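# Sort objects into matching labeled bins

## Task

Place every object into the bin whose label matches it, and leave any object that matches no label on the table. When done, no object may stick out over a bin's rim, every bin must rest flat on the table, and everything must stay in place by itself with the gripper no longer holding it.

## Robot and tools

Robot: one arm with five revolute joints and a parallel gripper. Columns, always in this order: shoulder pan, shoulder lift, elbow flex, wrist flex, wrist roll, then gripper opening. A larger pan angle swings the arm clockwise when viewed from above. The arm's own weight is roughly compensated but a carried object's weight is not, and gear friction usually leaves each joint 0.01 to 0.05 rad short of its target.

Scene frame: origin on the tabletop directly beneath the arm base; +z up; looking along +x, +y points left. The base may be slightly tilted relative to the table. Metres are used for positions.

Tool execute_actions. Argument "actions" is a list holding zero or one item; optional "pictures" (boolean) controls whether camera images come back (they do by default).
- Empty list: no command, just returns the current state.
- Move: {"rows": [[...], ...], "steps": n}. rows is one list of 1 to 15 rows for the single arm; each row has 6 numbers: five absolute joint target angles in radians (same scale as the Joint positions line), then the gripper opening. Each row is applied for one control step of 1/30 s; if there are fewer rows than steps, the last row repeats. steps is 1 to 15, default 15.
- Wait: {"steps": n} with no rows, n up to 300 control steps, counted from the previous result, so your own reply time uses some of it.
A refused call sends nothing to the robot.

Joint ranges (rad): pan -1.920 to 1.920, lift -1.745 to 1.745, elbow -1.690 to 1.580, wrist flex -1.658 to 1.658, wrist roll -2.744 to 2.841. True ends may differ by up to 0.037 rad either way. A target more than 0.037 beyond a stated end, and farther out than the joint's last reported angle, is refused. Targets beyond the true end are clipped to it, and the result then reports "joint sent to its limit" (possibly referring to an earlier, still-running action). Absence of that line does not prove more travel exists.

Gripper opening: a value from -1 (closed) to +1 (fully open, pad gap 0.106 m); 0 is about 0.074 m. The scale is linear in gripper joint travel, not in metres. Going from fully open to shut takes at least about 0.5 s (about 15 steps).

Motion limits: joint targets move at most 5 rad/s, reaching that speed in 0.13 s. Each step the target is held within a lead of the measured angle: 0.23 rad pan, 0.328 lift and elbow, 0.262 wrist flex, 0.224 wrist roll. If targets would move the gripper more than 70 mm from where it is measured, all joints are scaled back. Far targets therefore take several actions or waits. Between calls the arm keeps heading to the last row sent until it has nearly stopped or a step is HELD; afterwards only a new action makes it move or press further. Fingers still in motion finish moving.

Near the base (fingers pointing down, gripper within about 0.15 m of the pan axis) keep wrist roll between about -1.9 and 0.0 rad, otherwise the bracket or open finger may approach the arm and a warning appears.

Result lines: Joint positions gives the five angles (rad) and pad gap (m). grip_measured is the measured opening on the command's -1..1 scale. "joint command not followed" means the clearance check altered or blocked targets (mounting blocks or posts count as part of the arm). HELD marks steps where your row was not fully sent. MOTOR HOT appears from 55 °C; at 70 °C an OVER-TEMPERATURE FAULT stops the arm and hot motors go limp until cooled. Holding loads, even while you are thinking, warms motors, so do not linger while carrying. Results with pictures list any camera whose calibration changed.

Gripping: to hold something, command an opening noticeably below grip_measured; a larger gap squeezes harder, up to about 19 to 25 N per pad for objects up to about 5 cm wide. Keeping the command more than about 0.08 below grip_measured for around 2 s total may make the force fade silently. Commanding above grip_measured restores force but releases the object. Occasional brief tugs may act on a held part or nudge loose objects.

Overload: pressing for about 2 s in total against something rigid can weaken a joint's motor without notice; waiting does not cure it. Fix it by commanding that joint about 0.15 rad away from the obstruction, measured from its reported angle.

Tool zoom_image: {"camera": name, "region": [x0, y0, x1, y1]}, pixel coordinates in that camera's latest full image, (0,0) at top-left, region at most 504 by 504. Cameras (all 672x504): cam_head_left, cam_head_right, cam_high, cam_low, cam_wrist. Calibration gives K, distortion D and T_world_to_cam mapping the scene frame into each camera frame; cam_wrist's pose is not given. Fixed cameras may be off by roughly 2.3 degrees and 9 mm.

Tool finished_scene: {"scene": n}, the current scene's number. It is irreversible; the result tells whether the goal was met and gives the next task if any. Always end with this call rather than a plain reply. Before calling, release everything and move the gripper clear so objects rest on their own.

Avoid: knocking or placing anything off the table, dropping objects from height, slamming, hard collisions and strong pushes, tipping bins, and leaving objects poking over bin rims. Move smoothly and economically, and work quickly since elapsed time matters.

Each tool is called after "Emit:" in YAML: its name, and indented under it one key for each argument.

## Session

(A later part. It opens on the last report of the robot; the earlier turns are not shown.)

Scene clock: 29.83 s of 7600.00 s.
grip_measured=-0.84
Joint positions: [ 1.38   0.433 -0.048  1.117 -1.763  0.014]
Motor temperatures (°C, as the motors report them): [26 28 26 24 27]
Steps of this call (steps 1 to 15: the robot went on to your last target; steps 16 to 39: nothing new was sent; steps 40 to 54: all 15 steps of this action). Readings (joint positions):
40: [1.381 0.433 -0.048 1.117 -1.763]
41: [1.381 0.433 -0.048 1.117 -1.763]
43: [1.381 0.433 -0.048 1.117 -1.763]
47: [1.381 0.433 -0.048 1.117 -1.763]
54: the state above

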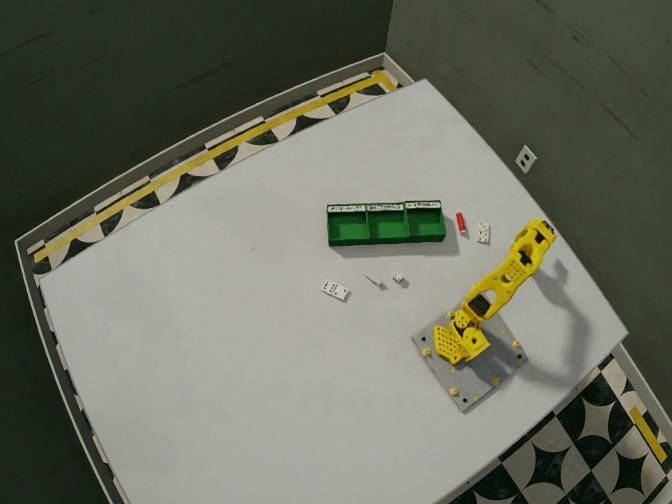

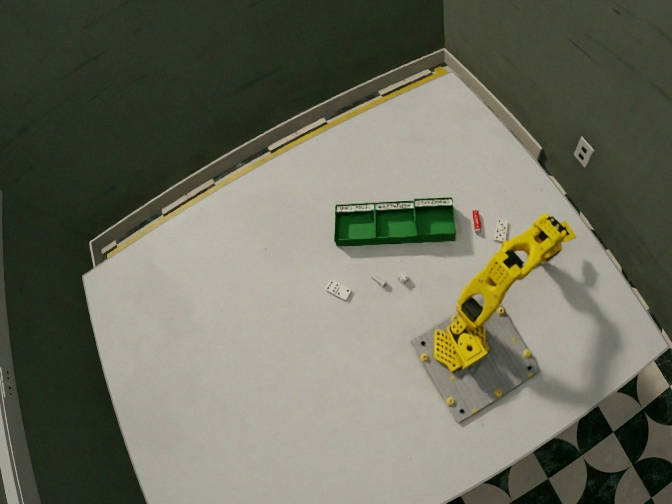

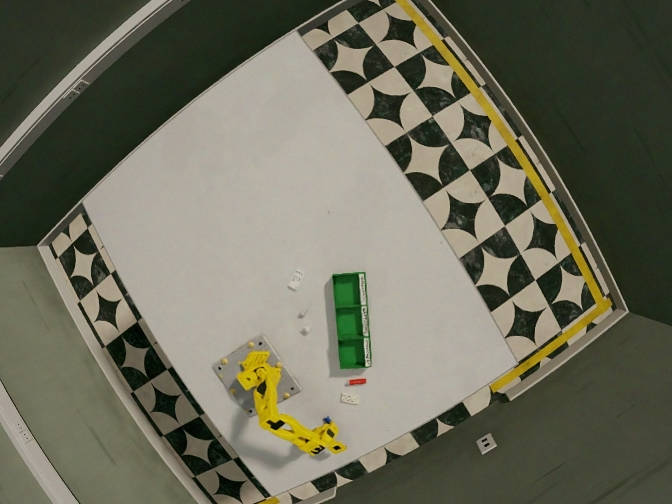

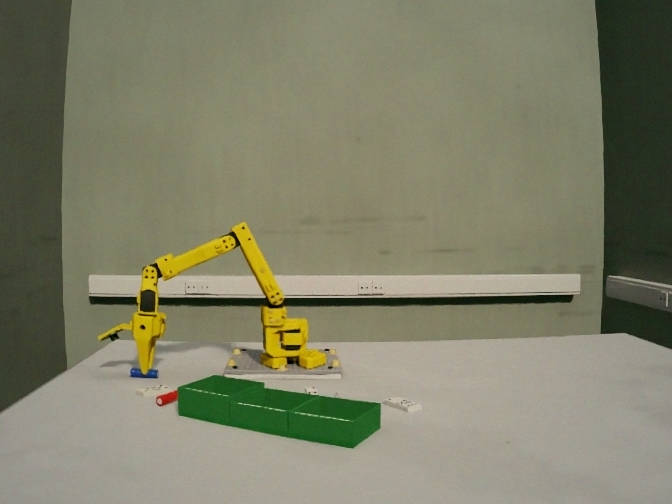

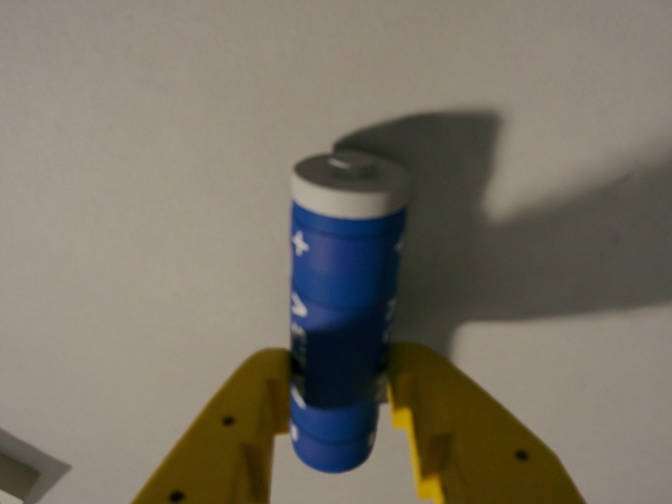

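Emit:
execute_actions:
  actions:
    - {"rows":[[1.375,0.44,-0.1,1.17,-1.77,-0.9],[1.375,0.43,-0.2,1.27,-1.77,-0.9],[1.375,0.42,-0.3,1.37,-1.77,-0.9],[1.375,0.41,-0.4,1.45,-1.77,-0.9],[1.375,0.40,-0.5,1.53,-1.77,-0.9],[1.375,0.40,-0.6,1.6,-1.77,-0.9],[1.25,0.40,-0.63,1.62,-1.7,-0.9],[1.1,0.40,-0.63,1.62,-1.6,-0.9],[0.95,0.40,-0.63,1.62,-1.5,-0.9],[0.8,0.40,-0.63,1.62,-1.4,-0.9],[0.65,0.40,-0.63,1.62,-1.3,-0.9],[0.5,0.40,-0.63,1.62,-1.2,-0.9],[0.35,0.40,-0.63,1.62,-1.05,-0.9],[0.2,0.40,-0.63,1.62,-0.9,-0.9],[0.05,0.40,-0.63,1.62,-0.65,-0.9]],"steps":15}

Emit:
execute_actions:
  actions:
    - {"steps":20}

Scene clock: 37.73 s of 7600.00 s.
grip_measured=-0.84
Joint positions: [ 1.006  0.412 -0.611  1.61  -1.395  0.014]
Motor temperatures (°C, as the motors report them): [26 28 26 24 27]
Steps of this call (steps 1 to 15: the robot went on to your last target; steps 16 to 90: nothing new was sent; then 4.40 s passed at rest; steps 91 to 105: all 15 steps of this action). Readings (joint positions):
91: [1.380 0.433 -0.048 1.117 -1.763]
92: [1.380 0.433 -0.049 1.123 -1.763]
94: [1.380 0.433 -0.115 1.203 -1.763]
98: [1.372 0.423 -0.413 1.462 -1.755]
105: the state above

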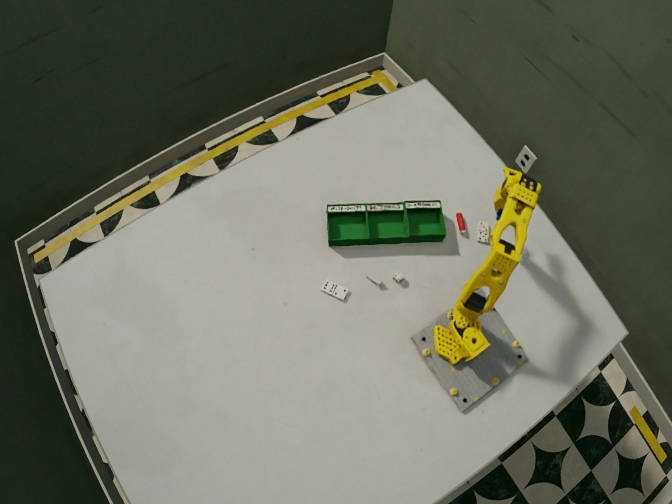

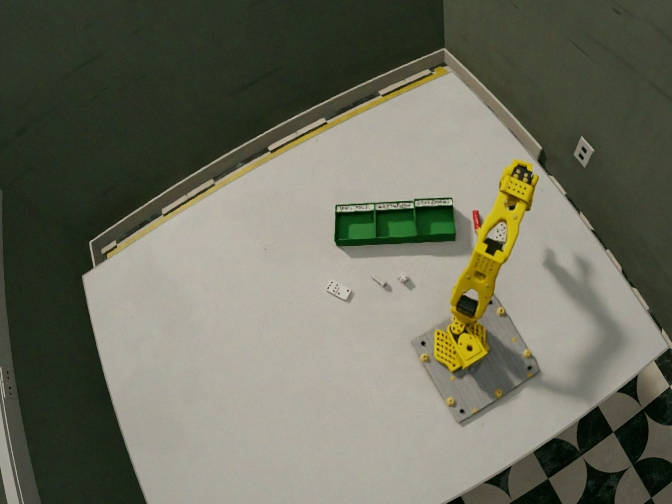

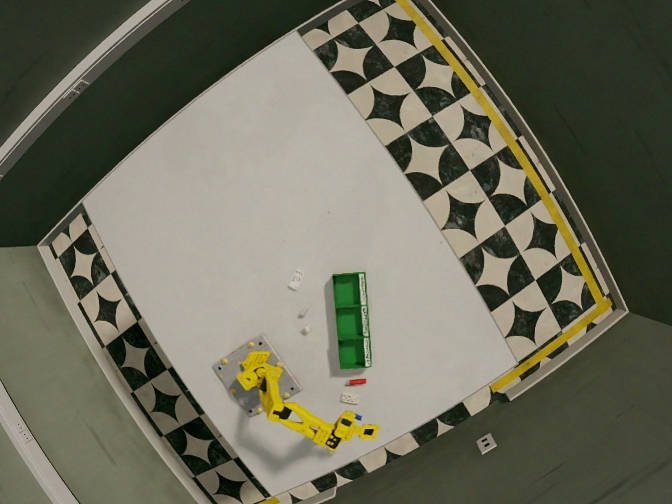

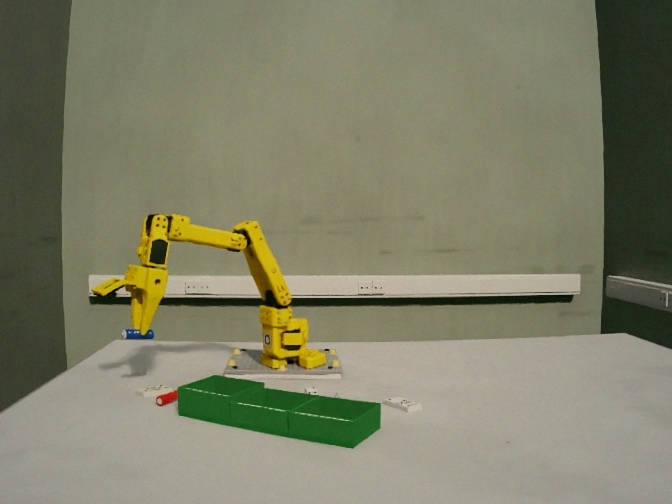

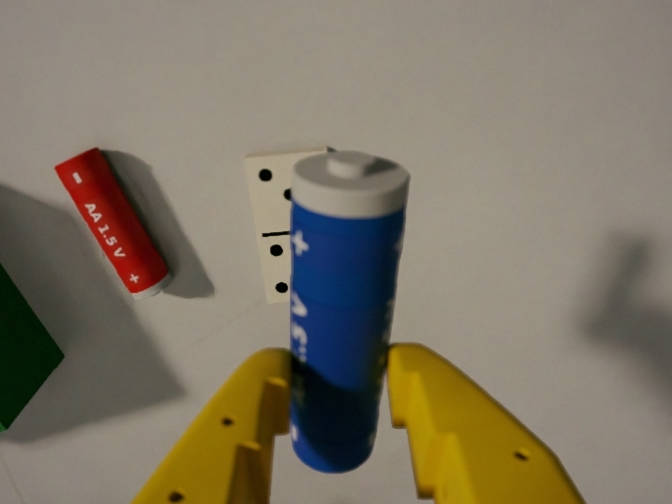

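Scene clock: 38.40 s of 7600.00 s.
grip_measured=-0.84
Joint positions: [ 0.054  0.412 -0.611  1.613 -0.658  0.014]
Motor temperatures (°C, as the motors report them): [26 28 26 24 27]
Steps of this call (steps 1 to 20: the robot went on to your last target). Readings (joint positions):
1: [0.947 0.412 -0.611 1.611 -1.338]
2: [0.889 0.412 -0.611 1.611 -1.281]
4: [0.774 0.412 -0.611 1.611 -1.169]
8: [0.541 0.412 -0.611 1.613 -0.944]
20: the state above

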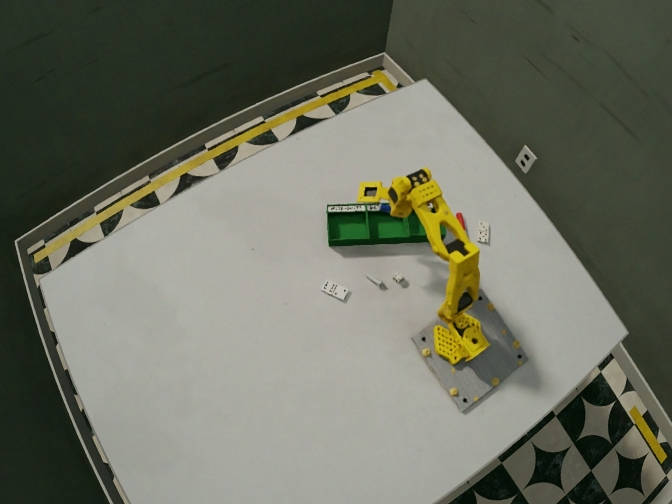

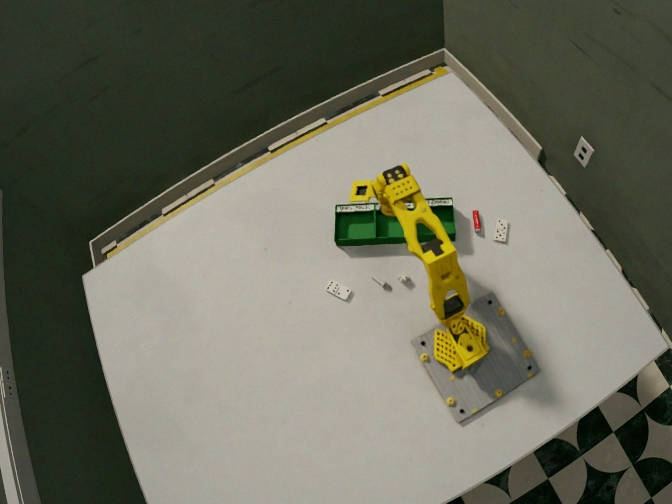

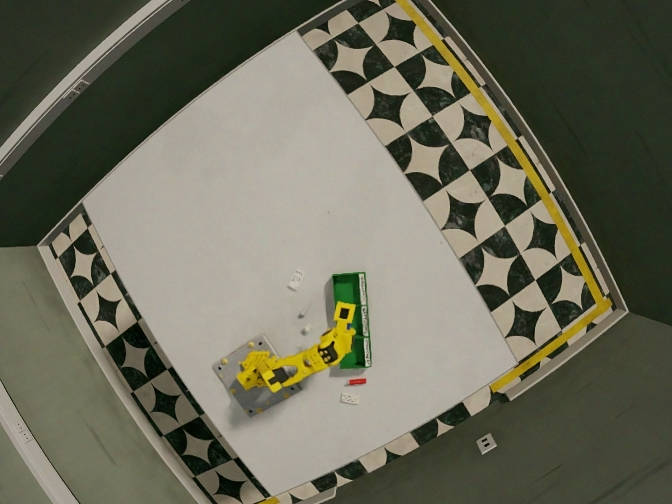

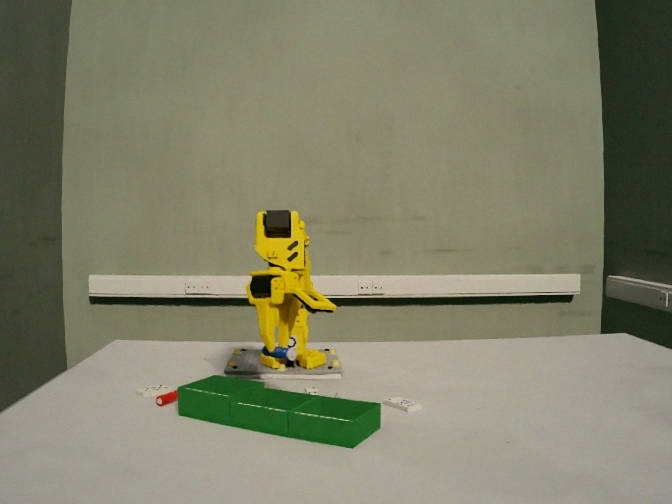

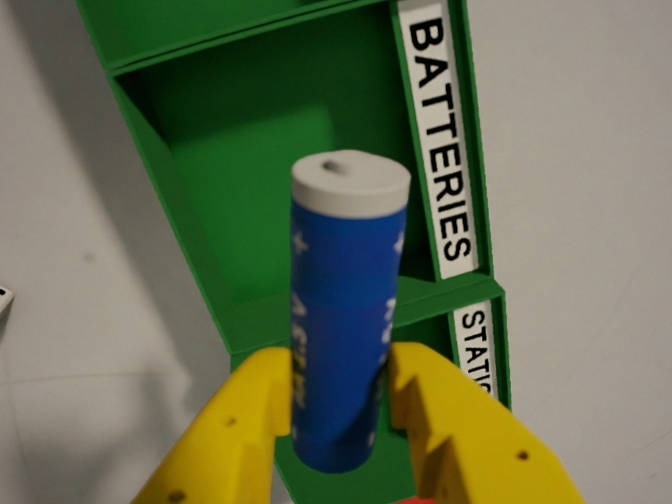

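Emit:
execute_actions:
  actions:
    - {"rows":[[0.05,0.42,-0.55,1.6,-0.55,-0.9],[0.05,0.43,-0.5,1.57,-0.5,-0.9],[0.05,0.44,-0.44,1.53,-0.47,-0.9]],"steps":15}

Emit:
zoom_image:
  camera: "cam_head_left"
  region: [300, 150, 500, 300]

Scene clock: 41.90 s of 7600.00 s.
grip_measured=-0.84
Joint positions: [ 0.054  0.427 -0.457  1.537 -0.479  0.014]
Motor temperatures (°C, as the motors report them): [26 28 26 24 27]
Steps of this call (steps 1 to 30: the robot went on to your last target; steps 31 to 90: nothing new was sent; steps 91 to 105: all 15 steps of this action). Readings (joint positions):
91: [0.054 0.412 -0.611 1.613 -0.657]
92: [0.054 0.412 -0.609 1.610 -0.646]
94: [0.054 0.413 -0.552 1.580 -0.571]
98: [0.054 0.427 -0.460 1.542 -0.488]
105: the state above

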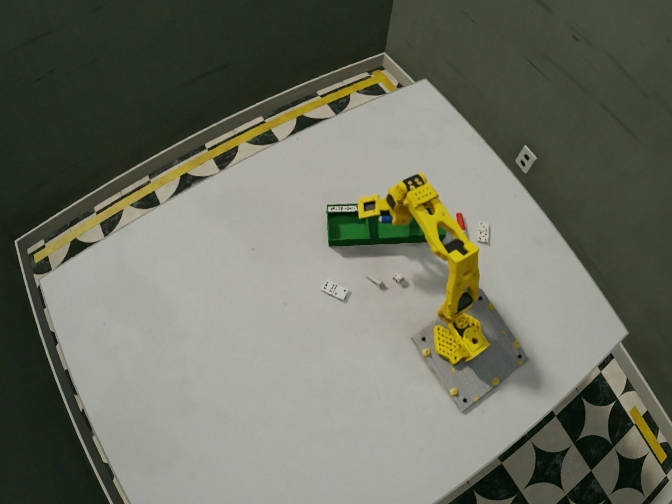

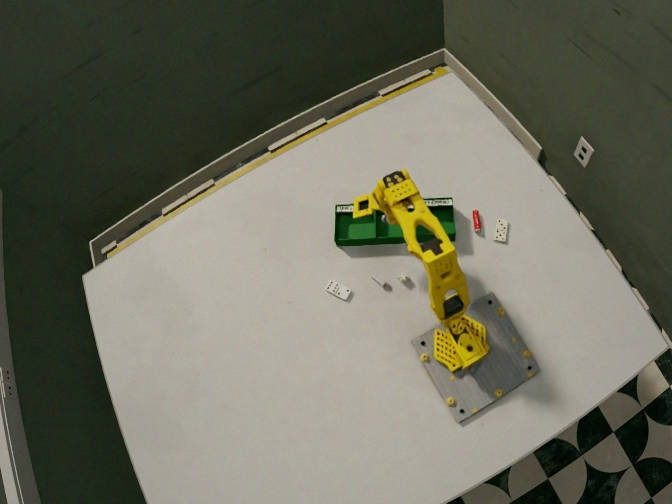

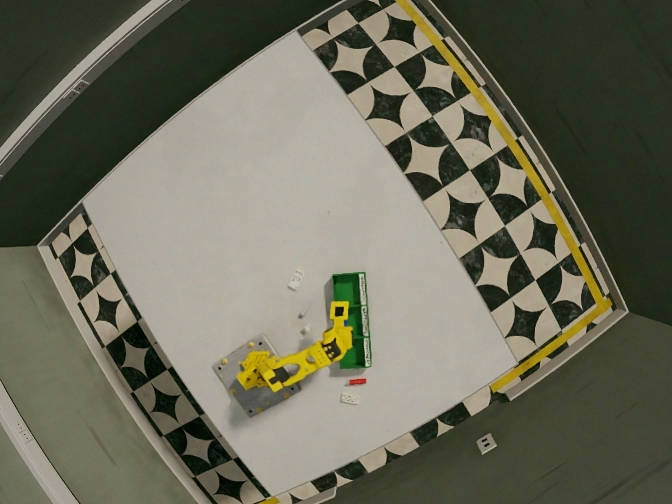

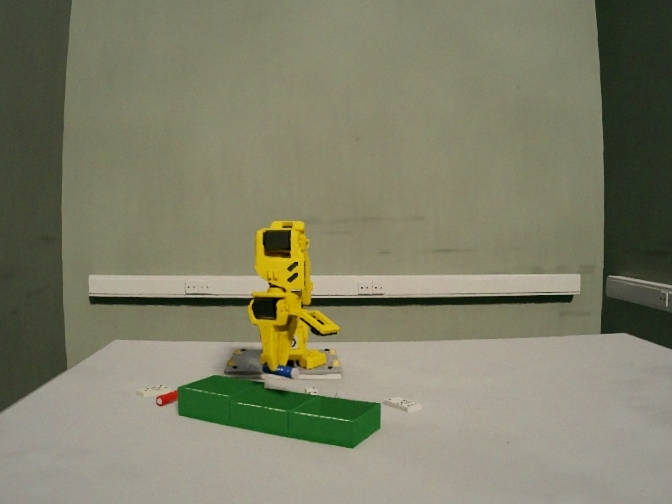

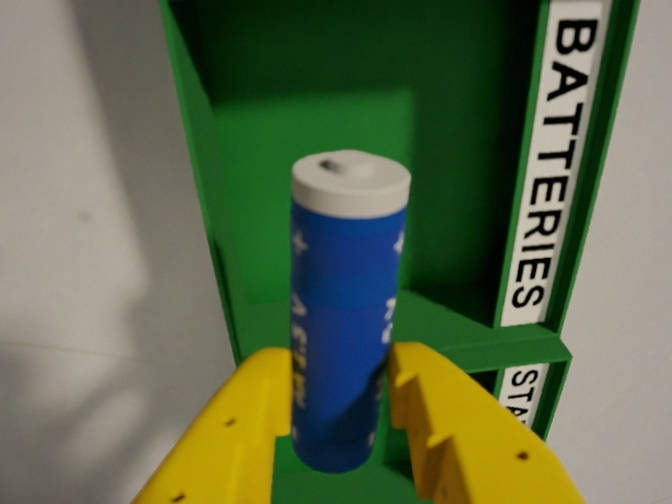

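Region (300, 150, 500, 300) of cam_head_left's 672x504 image, scaled by 2.520, with more detail than that image has; it fills the top 378 rows of this view, and the rest is white.

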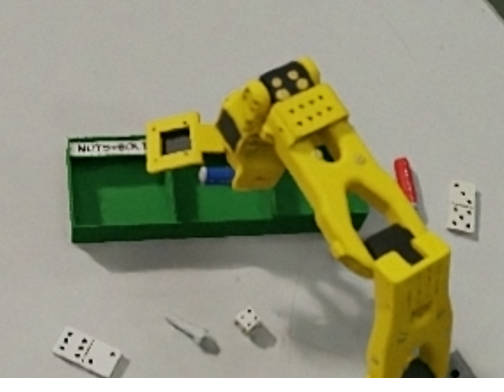

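Emit:
execute_actions:
  actions:
    - {"rows":[[0.0,0.49,-0.51,1.53,-0.5,-0.9],[-0.04,0.54,-0.57,1.53,-0.55,-0.9]],"steps":15}

Scene clock: 44.40 s of 7600.00 s.
grip_measured=-0.84
Joint positions: [-0.034  0.525 -0.551  1.537 -0.542  0.014]
Motor temperatures (°C, as the motors report them): [26 28 26 24 27]
Steps of this call (steps 1 to 15: the robot went on to your last target; steps 16 to 60: nothing new was sent; steps 61 to 75: all 15 steps of this action). Readings (joint positions):
61: [0.054 0.429 -0.457 1.537 -0.477]
62: [0.047 0.438 -0.460 1.537 -0.482]
64: [0.005 0.490 -0.503 1.537 -0.516]
68: [-0.033 0.525 -0.546 1.537 -0.539]
75: the state above

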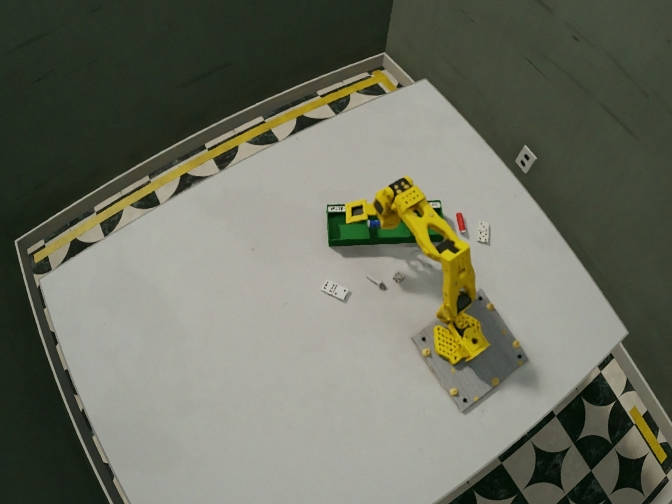

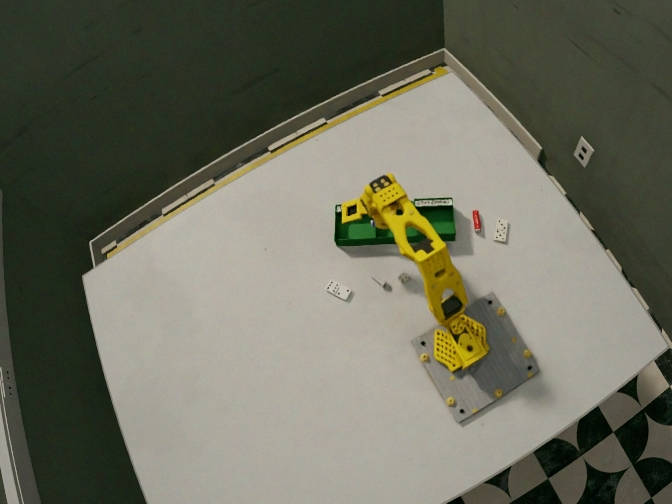

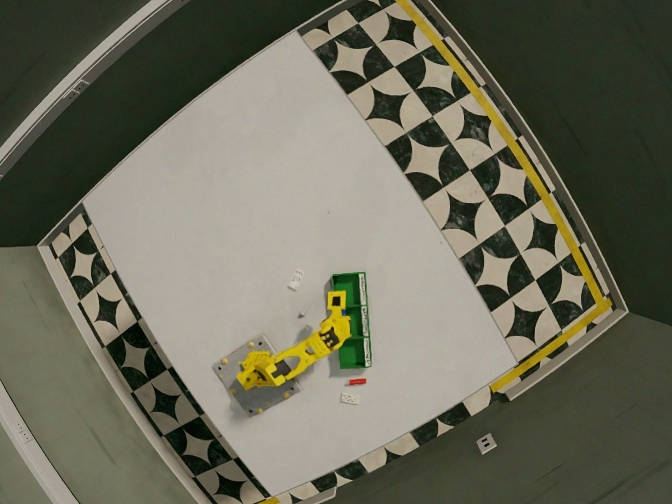

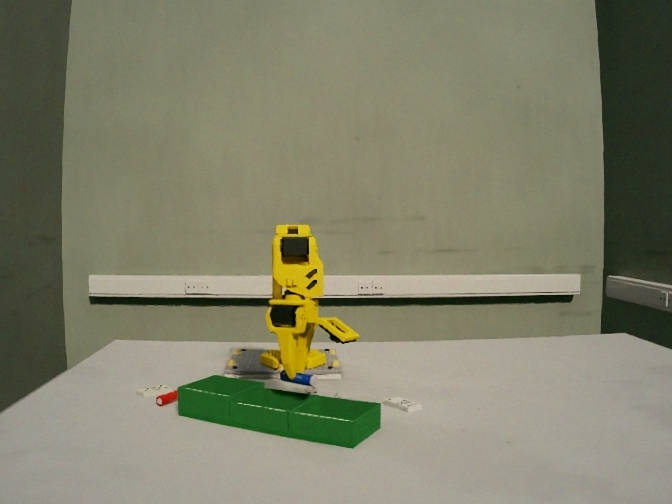

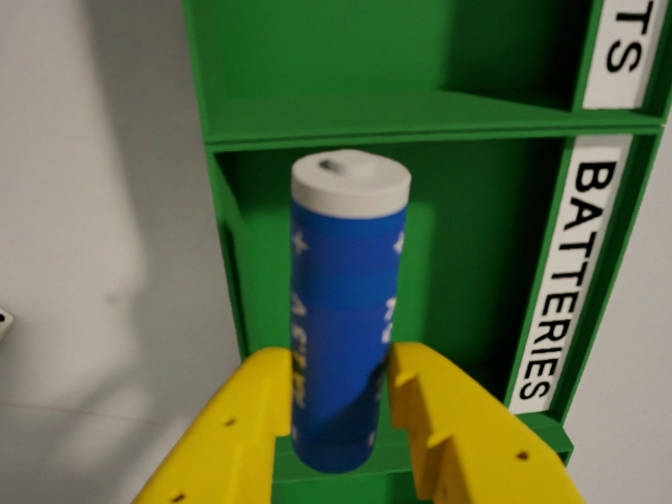

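Emit:
execute_actions:
  actions:
    - {"rows":[[0.02,0.54,-0.57,1.53,-0.5,-0.9],[0.02,0.54,-0.57,1.53,-0.5,-0.9],[0.02,0.54,-0.57,1.53,-0.5,-0.9],[0.02,0.54,-0.57,1.53,-0.5,-0.9],[0.02,0.54,-0.57,1.53,-0.5,-0.9],[0.02,0.545,-0.52,1.49,-0.5,-0.9],[0.02,0.55,-0.46,1.44,-0.5,-0.9]],"steps":15}

Scene clock: 48.73 s of 7600.00 s.
grip_measured=-0.84
Joint positions: [ 0.015  0.536 -0.477  1.45  -0.507  0.014]
Motor temperatures (°C, as the motors report them): [26 28 26 24 27]
Steps of this call (steps 1 to 15: the robot went on to your last target; steps 16 to 90: nothing new was sent; then 0.83 s passed at rest; steps 91 to 105: all 15 steps of this action). Readings (joint positions):
91: [-0.034 0.525 -0.551 1.537 -0.542]
92: [-0.030 0.525 -0.551 1.537 -0.536]
94: [-0.005 0.525 -0.552 1.537 -0.519]
98: [0.015 0.528 -0.533 1.505 -0.508]
105: the state above

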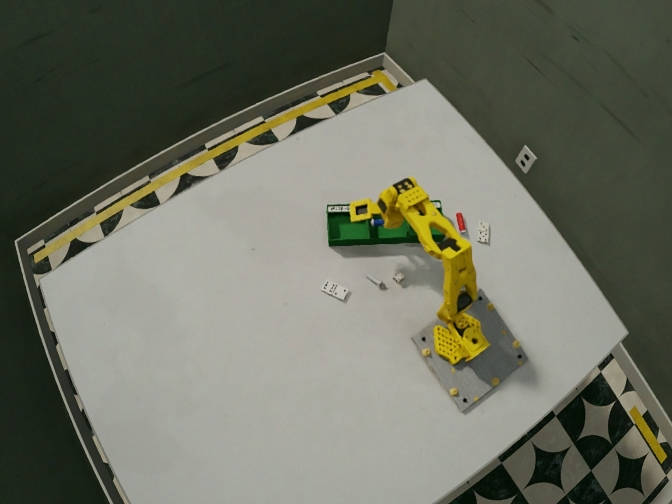

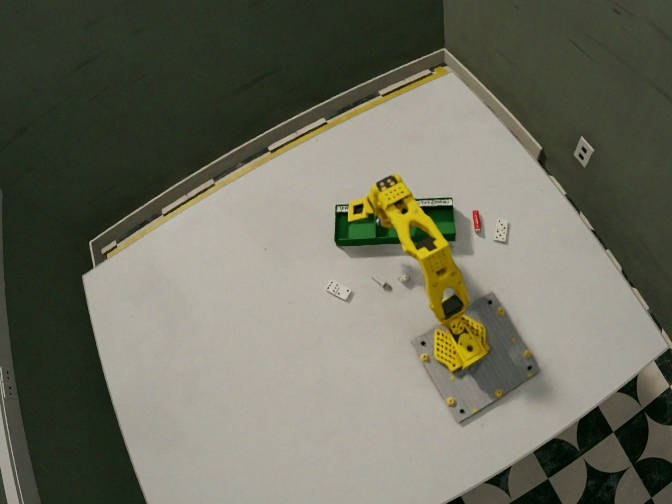

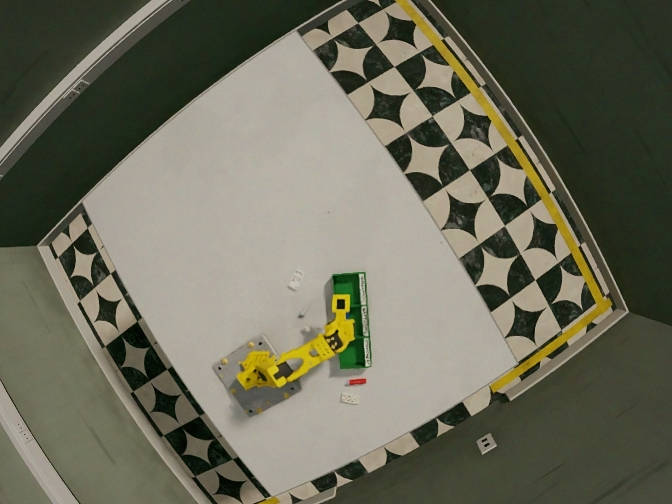

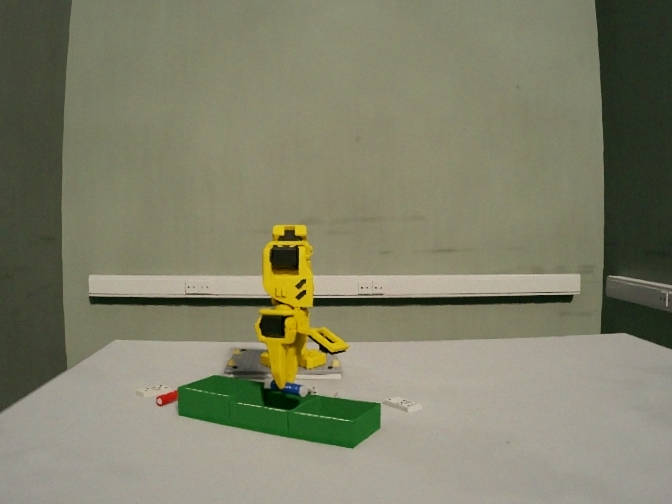

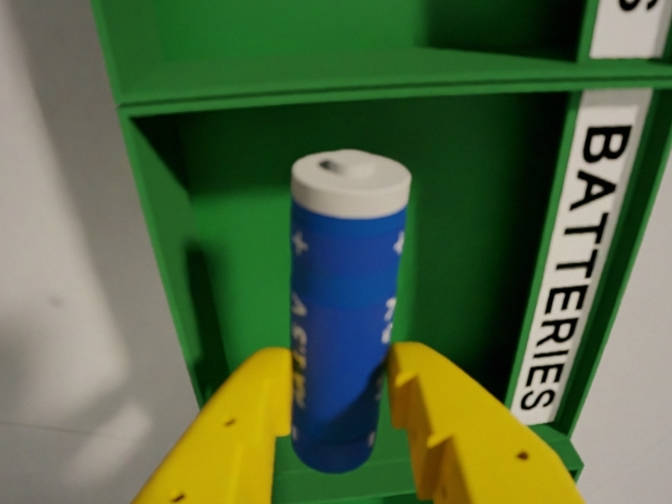

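Emit:
zoom_image:
  camera: "cam_low"
  region: [170, 300, 400, 460]

Emit:
zoom_image:
  camera: "cam_head_left"
  region: [310, 160, 470, 270]

Region (170, 300, 400, 460) of cam_low's 672x504 image, scaled by 2.191, with more detail than that image has; it fills the top 351 rows of this view, and the rest is white.

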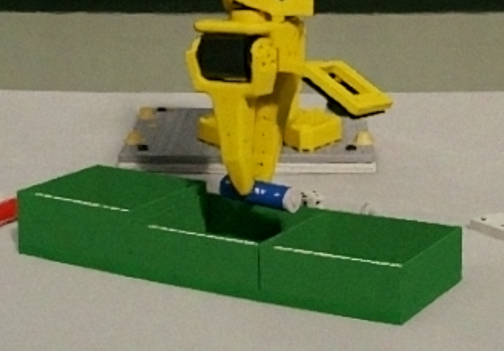

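Region (310, 160, 470, 270) of cam_head_left's 672x504 image, scaled by 3.150, with more detail than that image has; it fills the top 346 rows of this view, and the rest is white.

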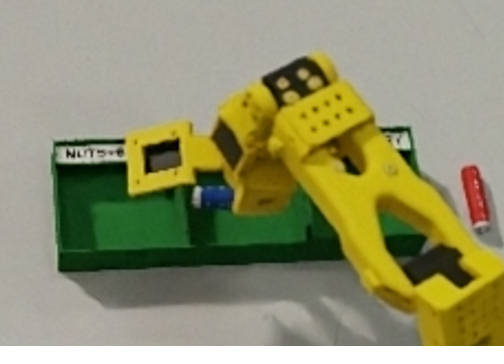

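Emit:
execute_actions:
  actions:
    - {"rows":[[0.075,0.54,-0.47,1.45,-0.45,-0.9]],"steps":12}

Emit:
zoom_image:
  camera: "cam_low"
  region: [170, 300, 400, 460]

Scene clock: 53.07 s of 7600.00 s.
grip_measured=-0.84
Joint positions: [ 0.07   0.536 -0.477  1.448 -0.459  0.014]
Motor temperatures (°C, as the motors report them): [26 28 26 24 27]
Steps of this call (steps 1 to 15: the robot went on to your last target; steps 16 to 90: nothing new was sent; then 0.93 s passed at rest; steps 91 to 102: all 12 steps of this action). Readings (joint positions):
91: [0.016 0.536 -0.477 1.448 -0.507]
92: [0.022 0.536 -0.477 1.448 -0.497]
94: [0.048 0.536 -0.477 1.448 -0.473]
98: [0.070 0.536 -0.477 1.448 -0.461]
102: the state above

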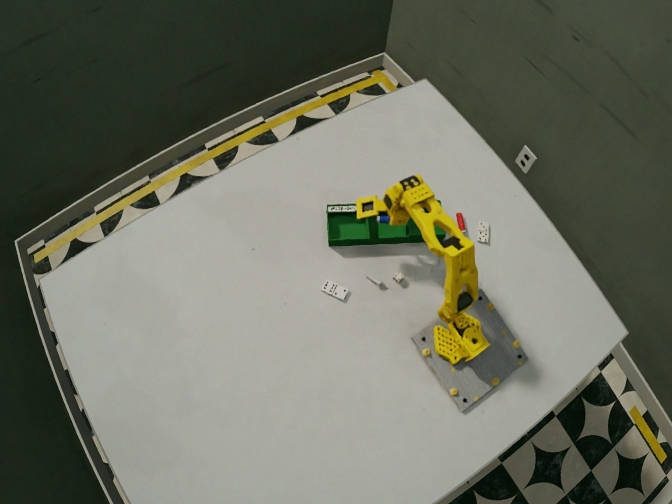

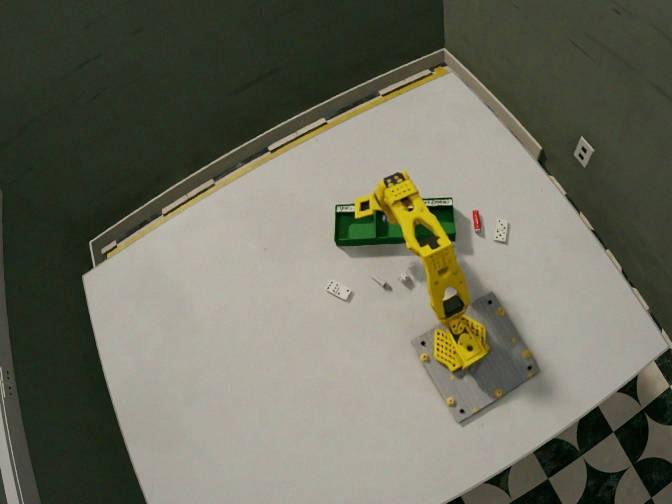

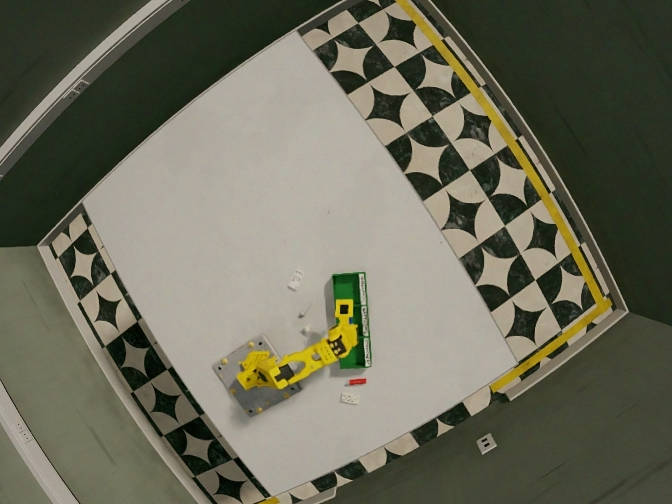

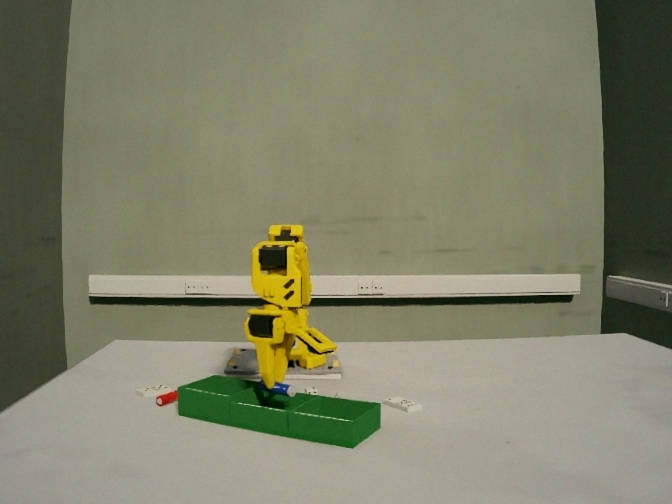

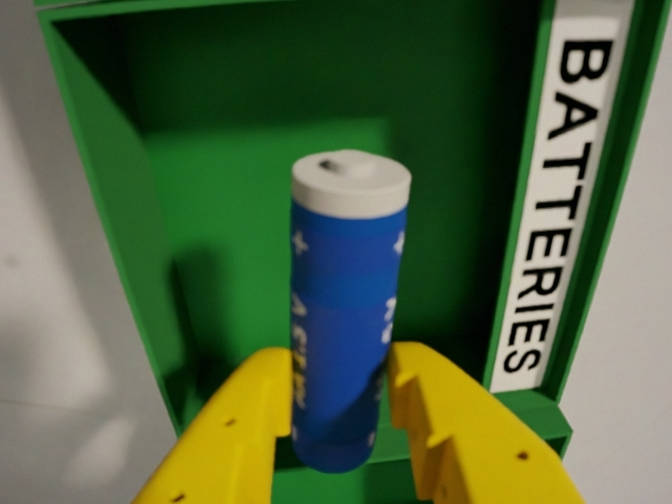

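Region (170, 300, 400, 460) of cam_low's 672x504 image, scaled by 2.191, with more detail than that image has; it fills the top 351 rows of this view, and the rest is white.

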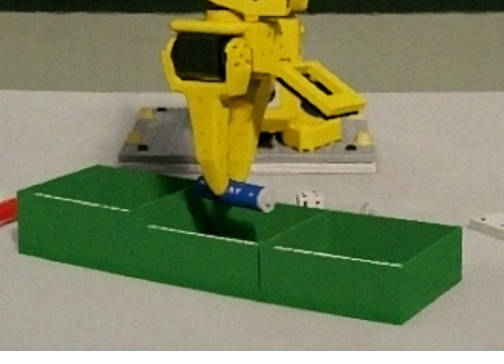

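Emit:
execute_actions:
  actions:
    - {"rows":[[0.04,0.54,-0.47,1.45,-0.48,-0.9],[0.04,0.54,-0.47,1.45,-0.48,-0.9],[0.04,0.54,-0.47,1.45,-0.48,-0.9],[0.04,0.54,-0.47,1.45,-0.48,-0.9],[0.04,0.54,-0.47,1.45,-0.48,-0.9],[0.04,0.545,-0.43,1.42,-0.48,-0.9],[0.04,0.55,-0.39,1.38,-0.48,-0.9],[0.04,0.555,-0.35,1.35,-0.48,-0.9]],"steps":15}

Scene clock: 55.17 s of 7600.00 s.
grip_measured=-0.84
Joint positions: [ 0.045  0.542 -0.367  1.359 -0.471  0.014]
Motor temperatures (°C, as the motors report them): [26 28 26 24 27]
Steps of this call (steps 1 to 15: the robot went on to your last target; steps 16 to 48: nothing new was sent; steps 49 to 63: all 15 steps of this action). Readings (joint positions):
49: [0.070 0.536 -0.477 1.448 -0.459]
50: [0.067 0.536 -0.477 1.448 -0.461]
52: [0.054 0.536 -0.477 1.448 -0.468]
56: [0.045 0.536 -0.450 1.424 -0.471]
63: the state above

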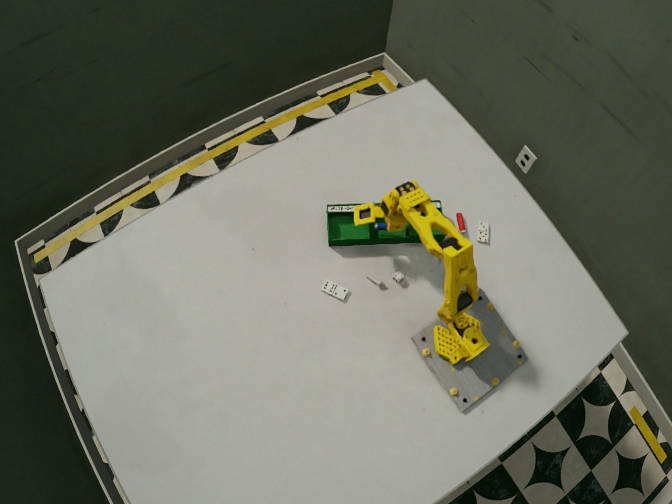

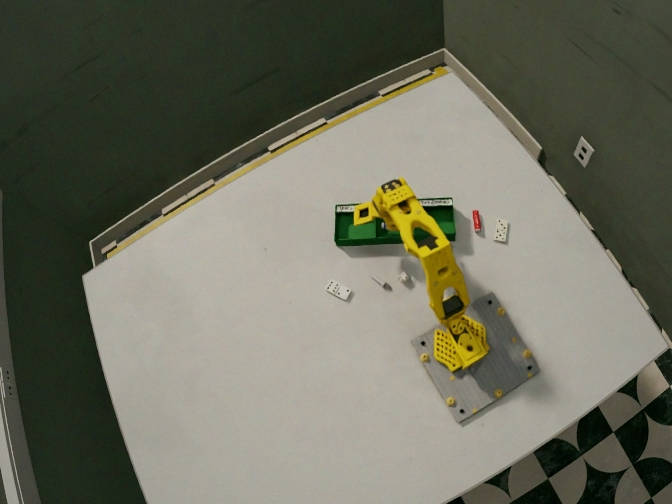

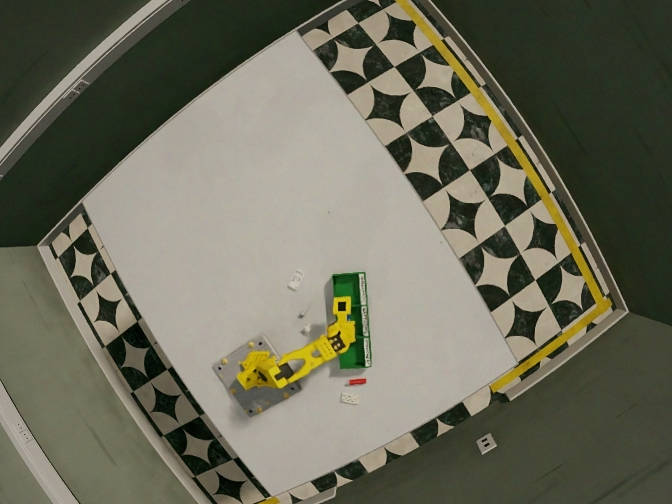

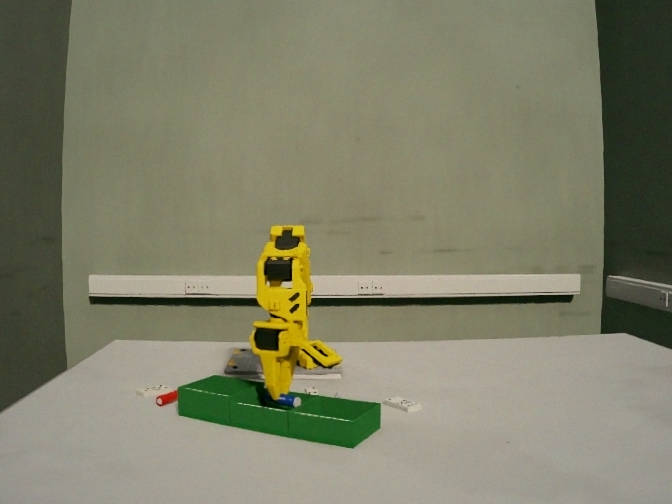

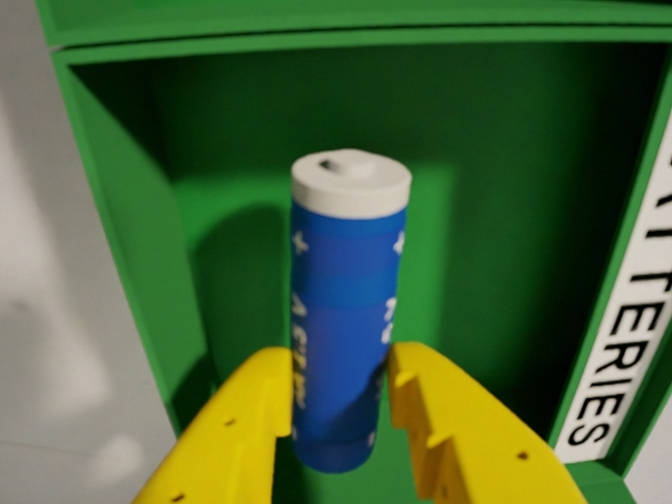

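Emit:
execute_actions:
  actions:
    - {"rows":[[0.04,0.56,-0.31,1.31,-0.48,-0.9],[0.04,0.56,-0.31,1.31,-0.48,-0.9],[0.04,0.565,-0.27,1.27,-0.48,-0.9],[0.04,0.565,-0.27,1.27,-0.48,-0.9],[0.04,0.57,-0.23,1.23,-0.48,-0.9],[0.04,0.57,-0.23,1.23,-0.48,-0.9],[0.04,0.575,-0.19,1.19,-0.48,-0.9]],"steps":15}

Scene clock: 57.13 s of 7600.00 s.
grip_measured=-0.84
Joint positions: [ 0.045  0.535 -0.223  1.223 -0.473  0.014]
Motor temperatures (°C, as the motors report them): [26 28 26 24 27]
Steps of this call (steps 1 to 15: the robot went on to your last target; steps 16 to 44: nothing new was sent; steps 45 to 59: all 15 steps of this action). Readings (joint positions):
45: [0.045 0.542 -0.367 1.356 -0.471]
46: [0.045 0.542 -0.358 1.349 -0.473]
48: [0.045 0.545 -0.327 1.320 -0.473]
52: [0.045 0.550 -0.255 1.247 -0.473]
59: the state above

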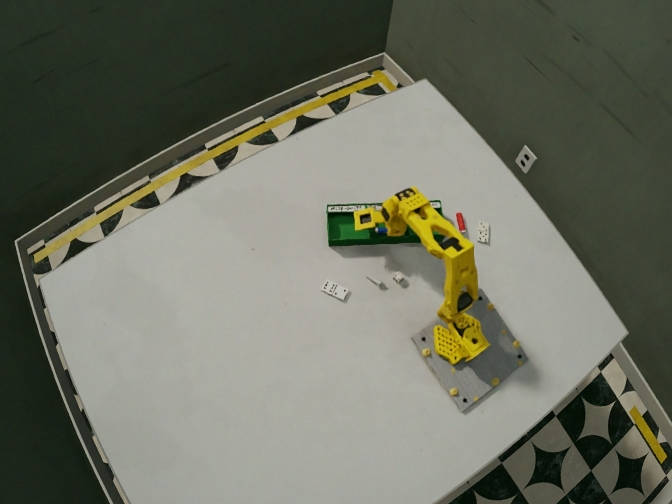

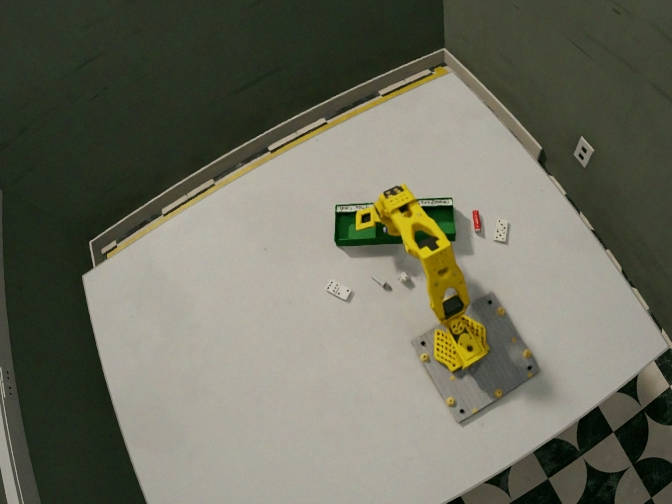

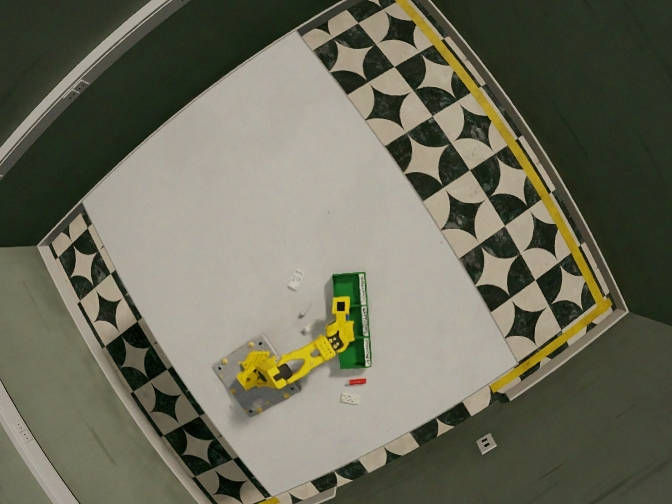

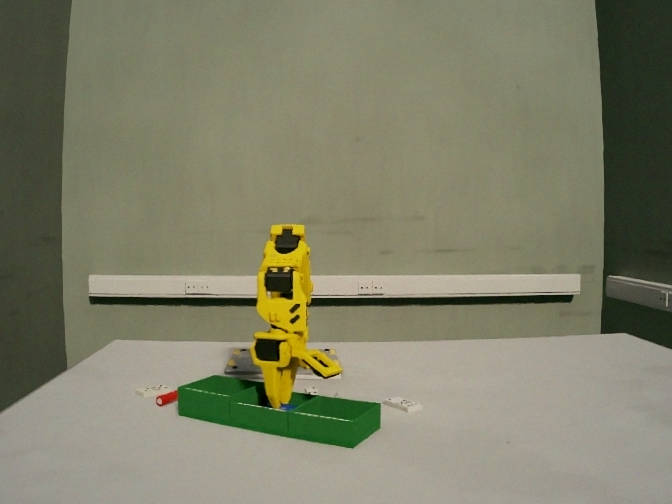

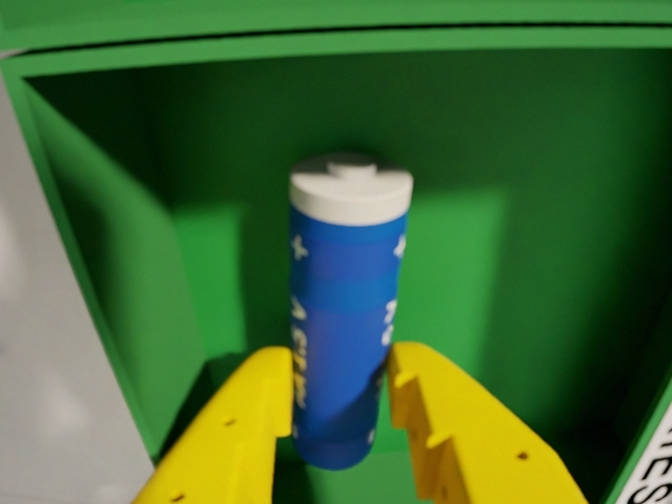

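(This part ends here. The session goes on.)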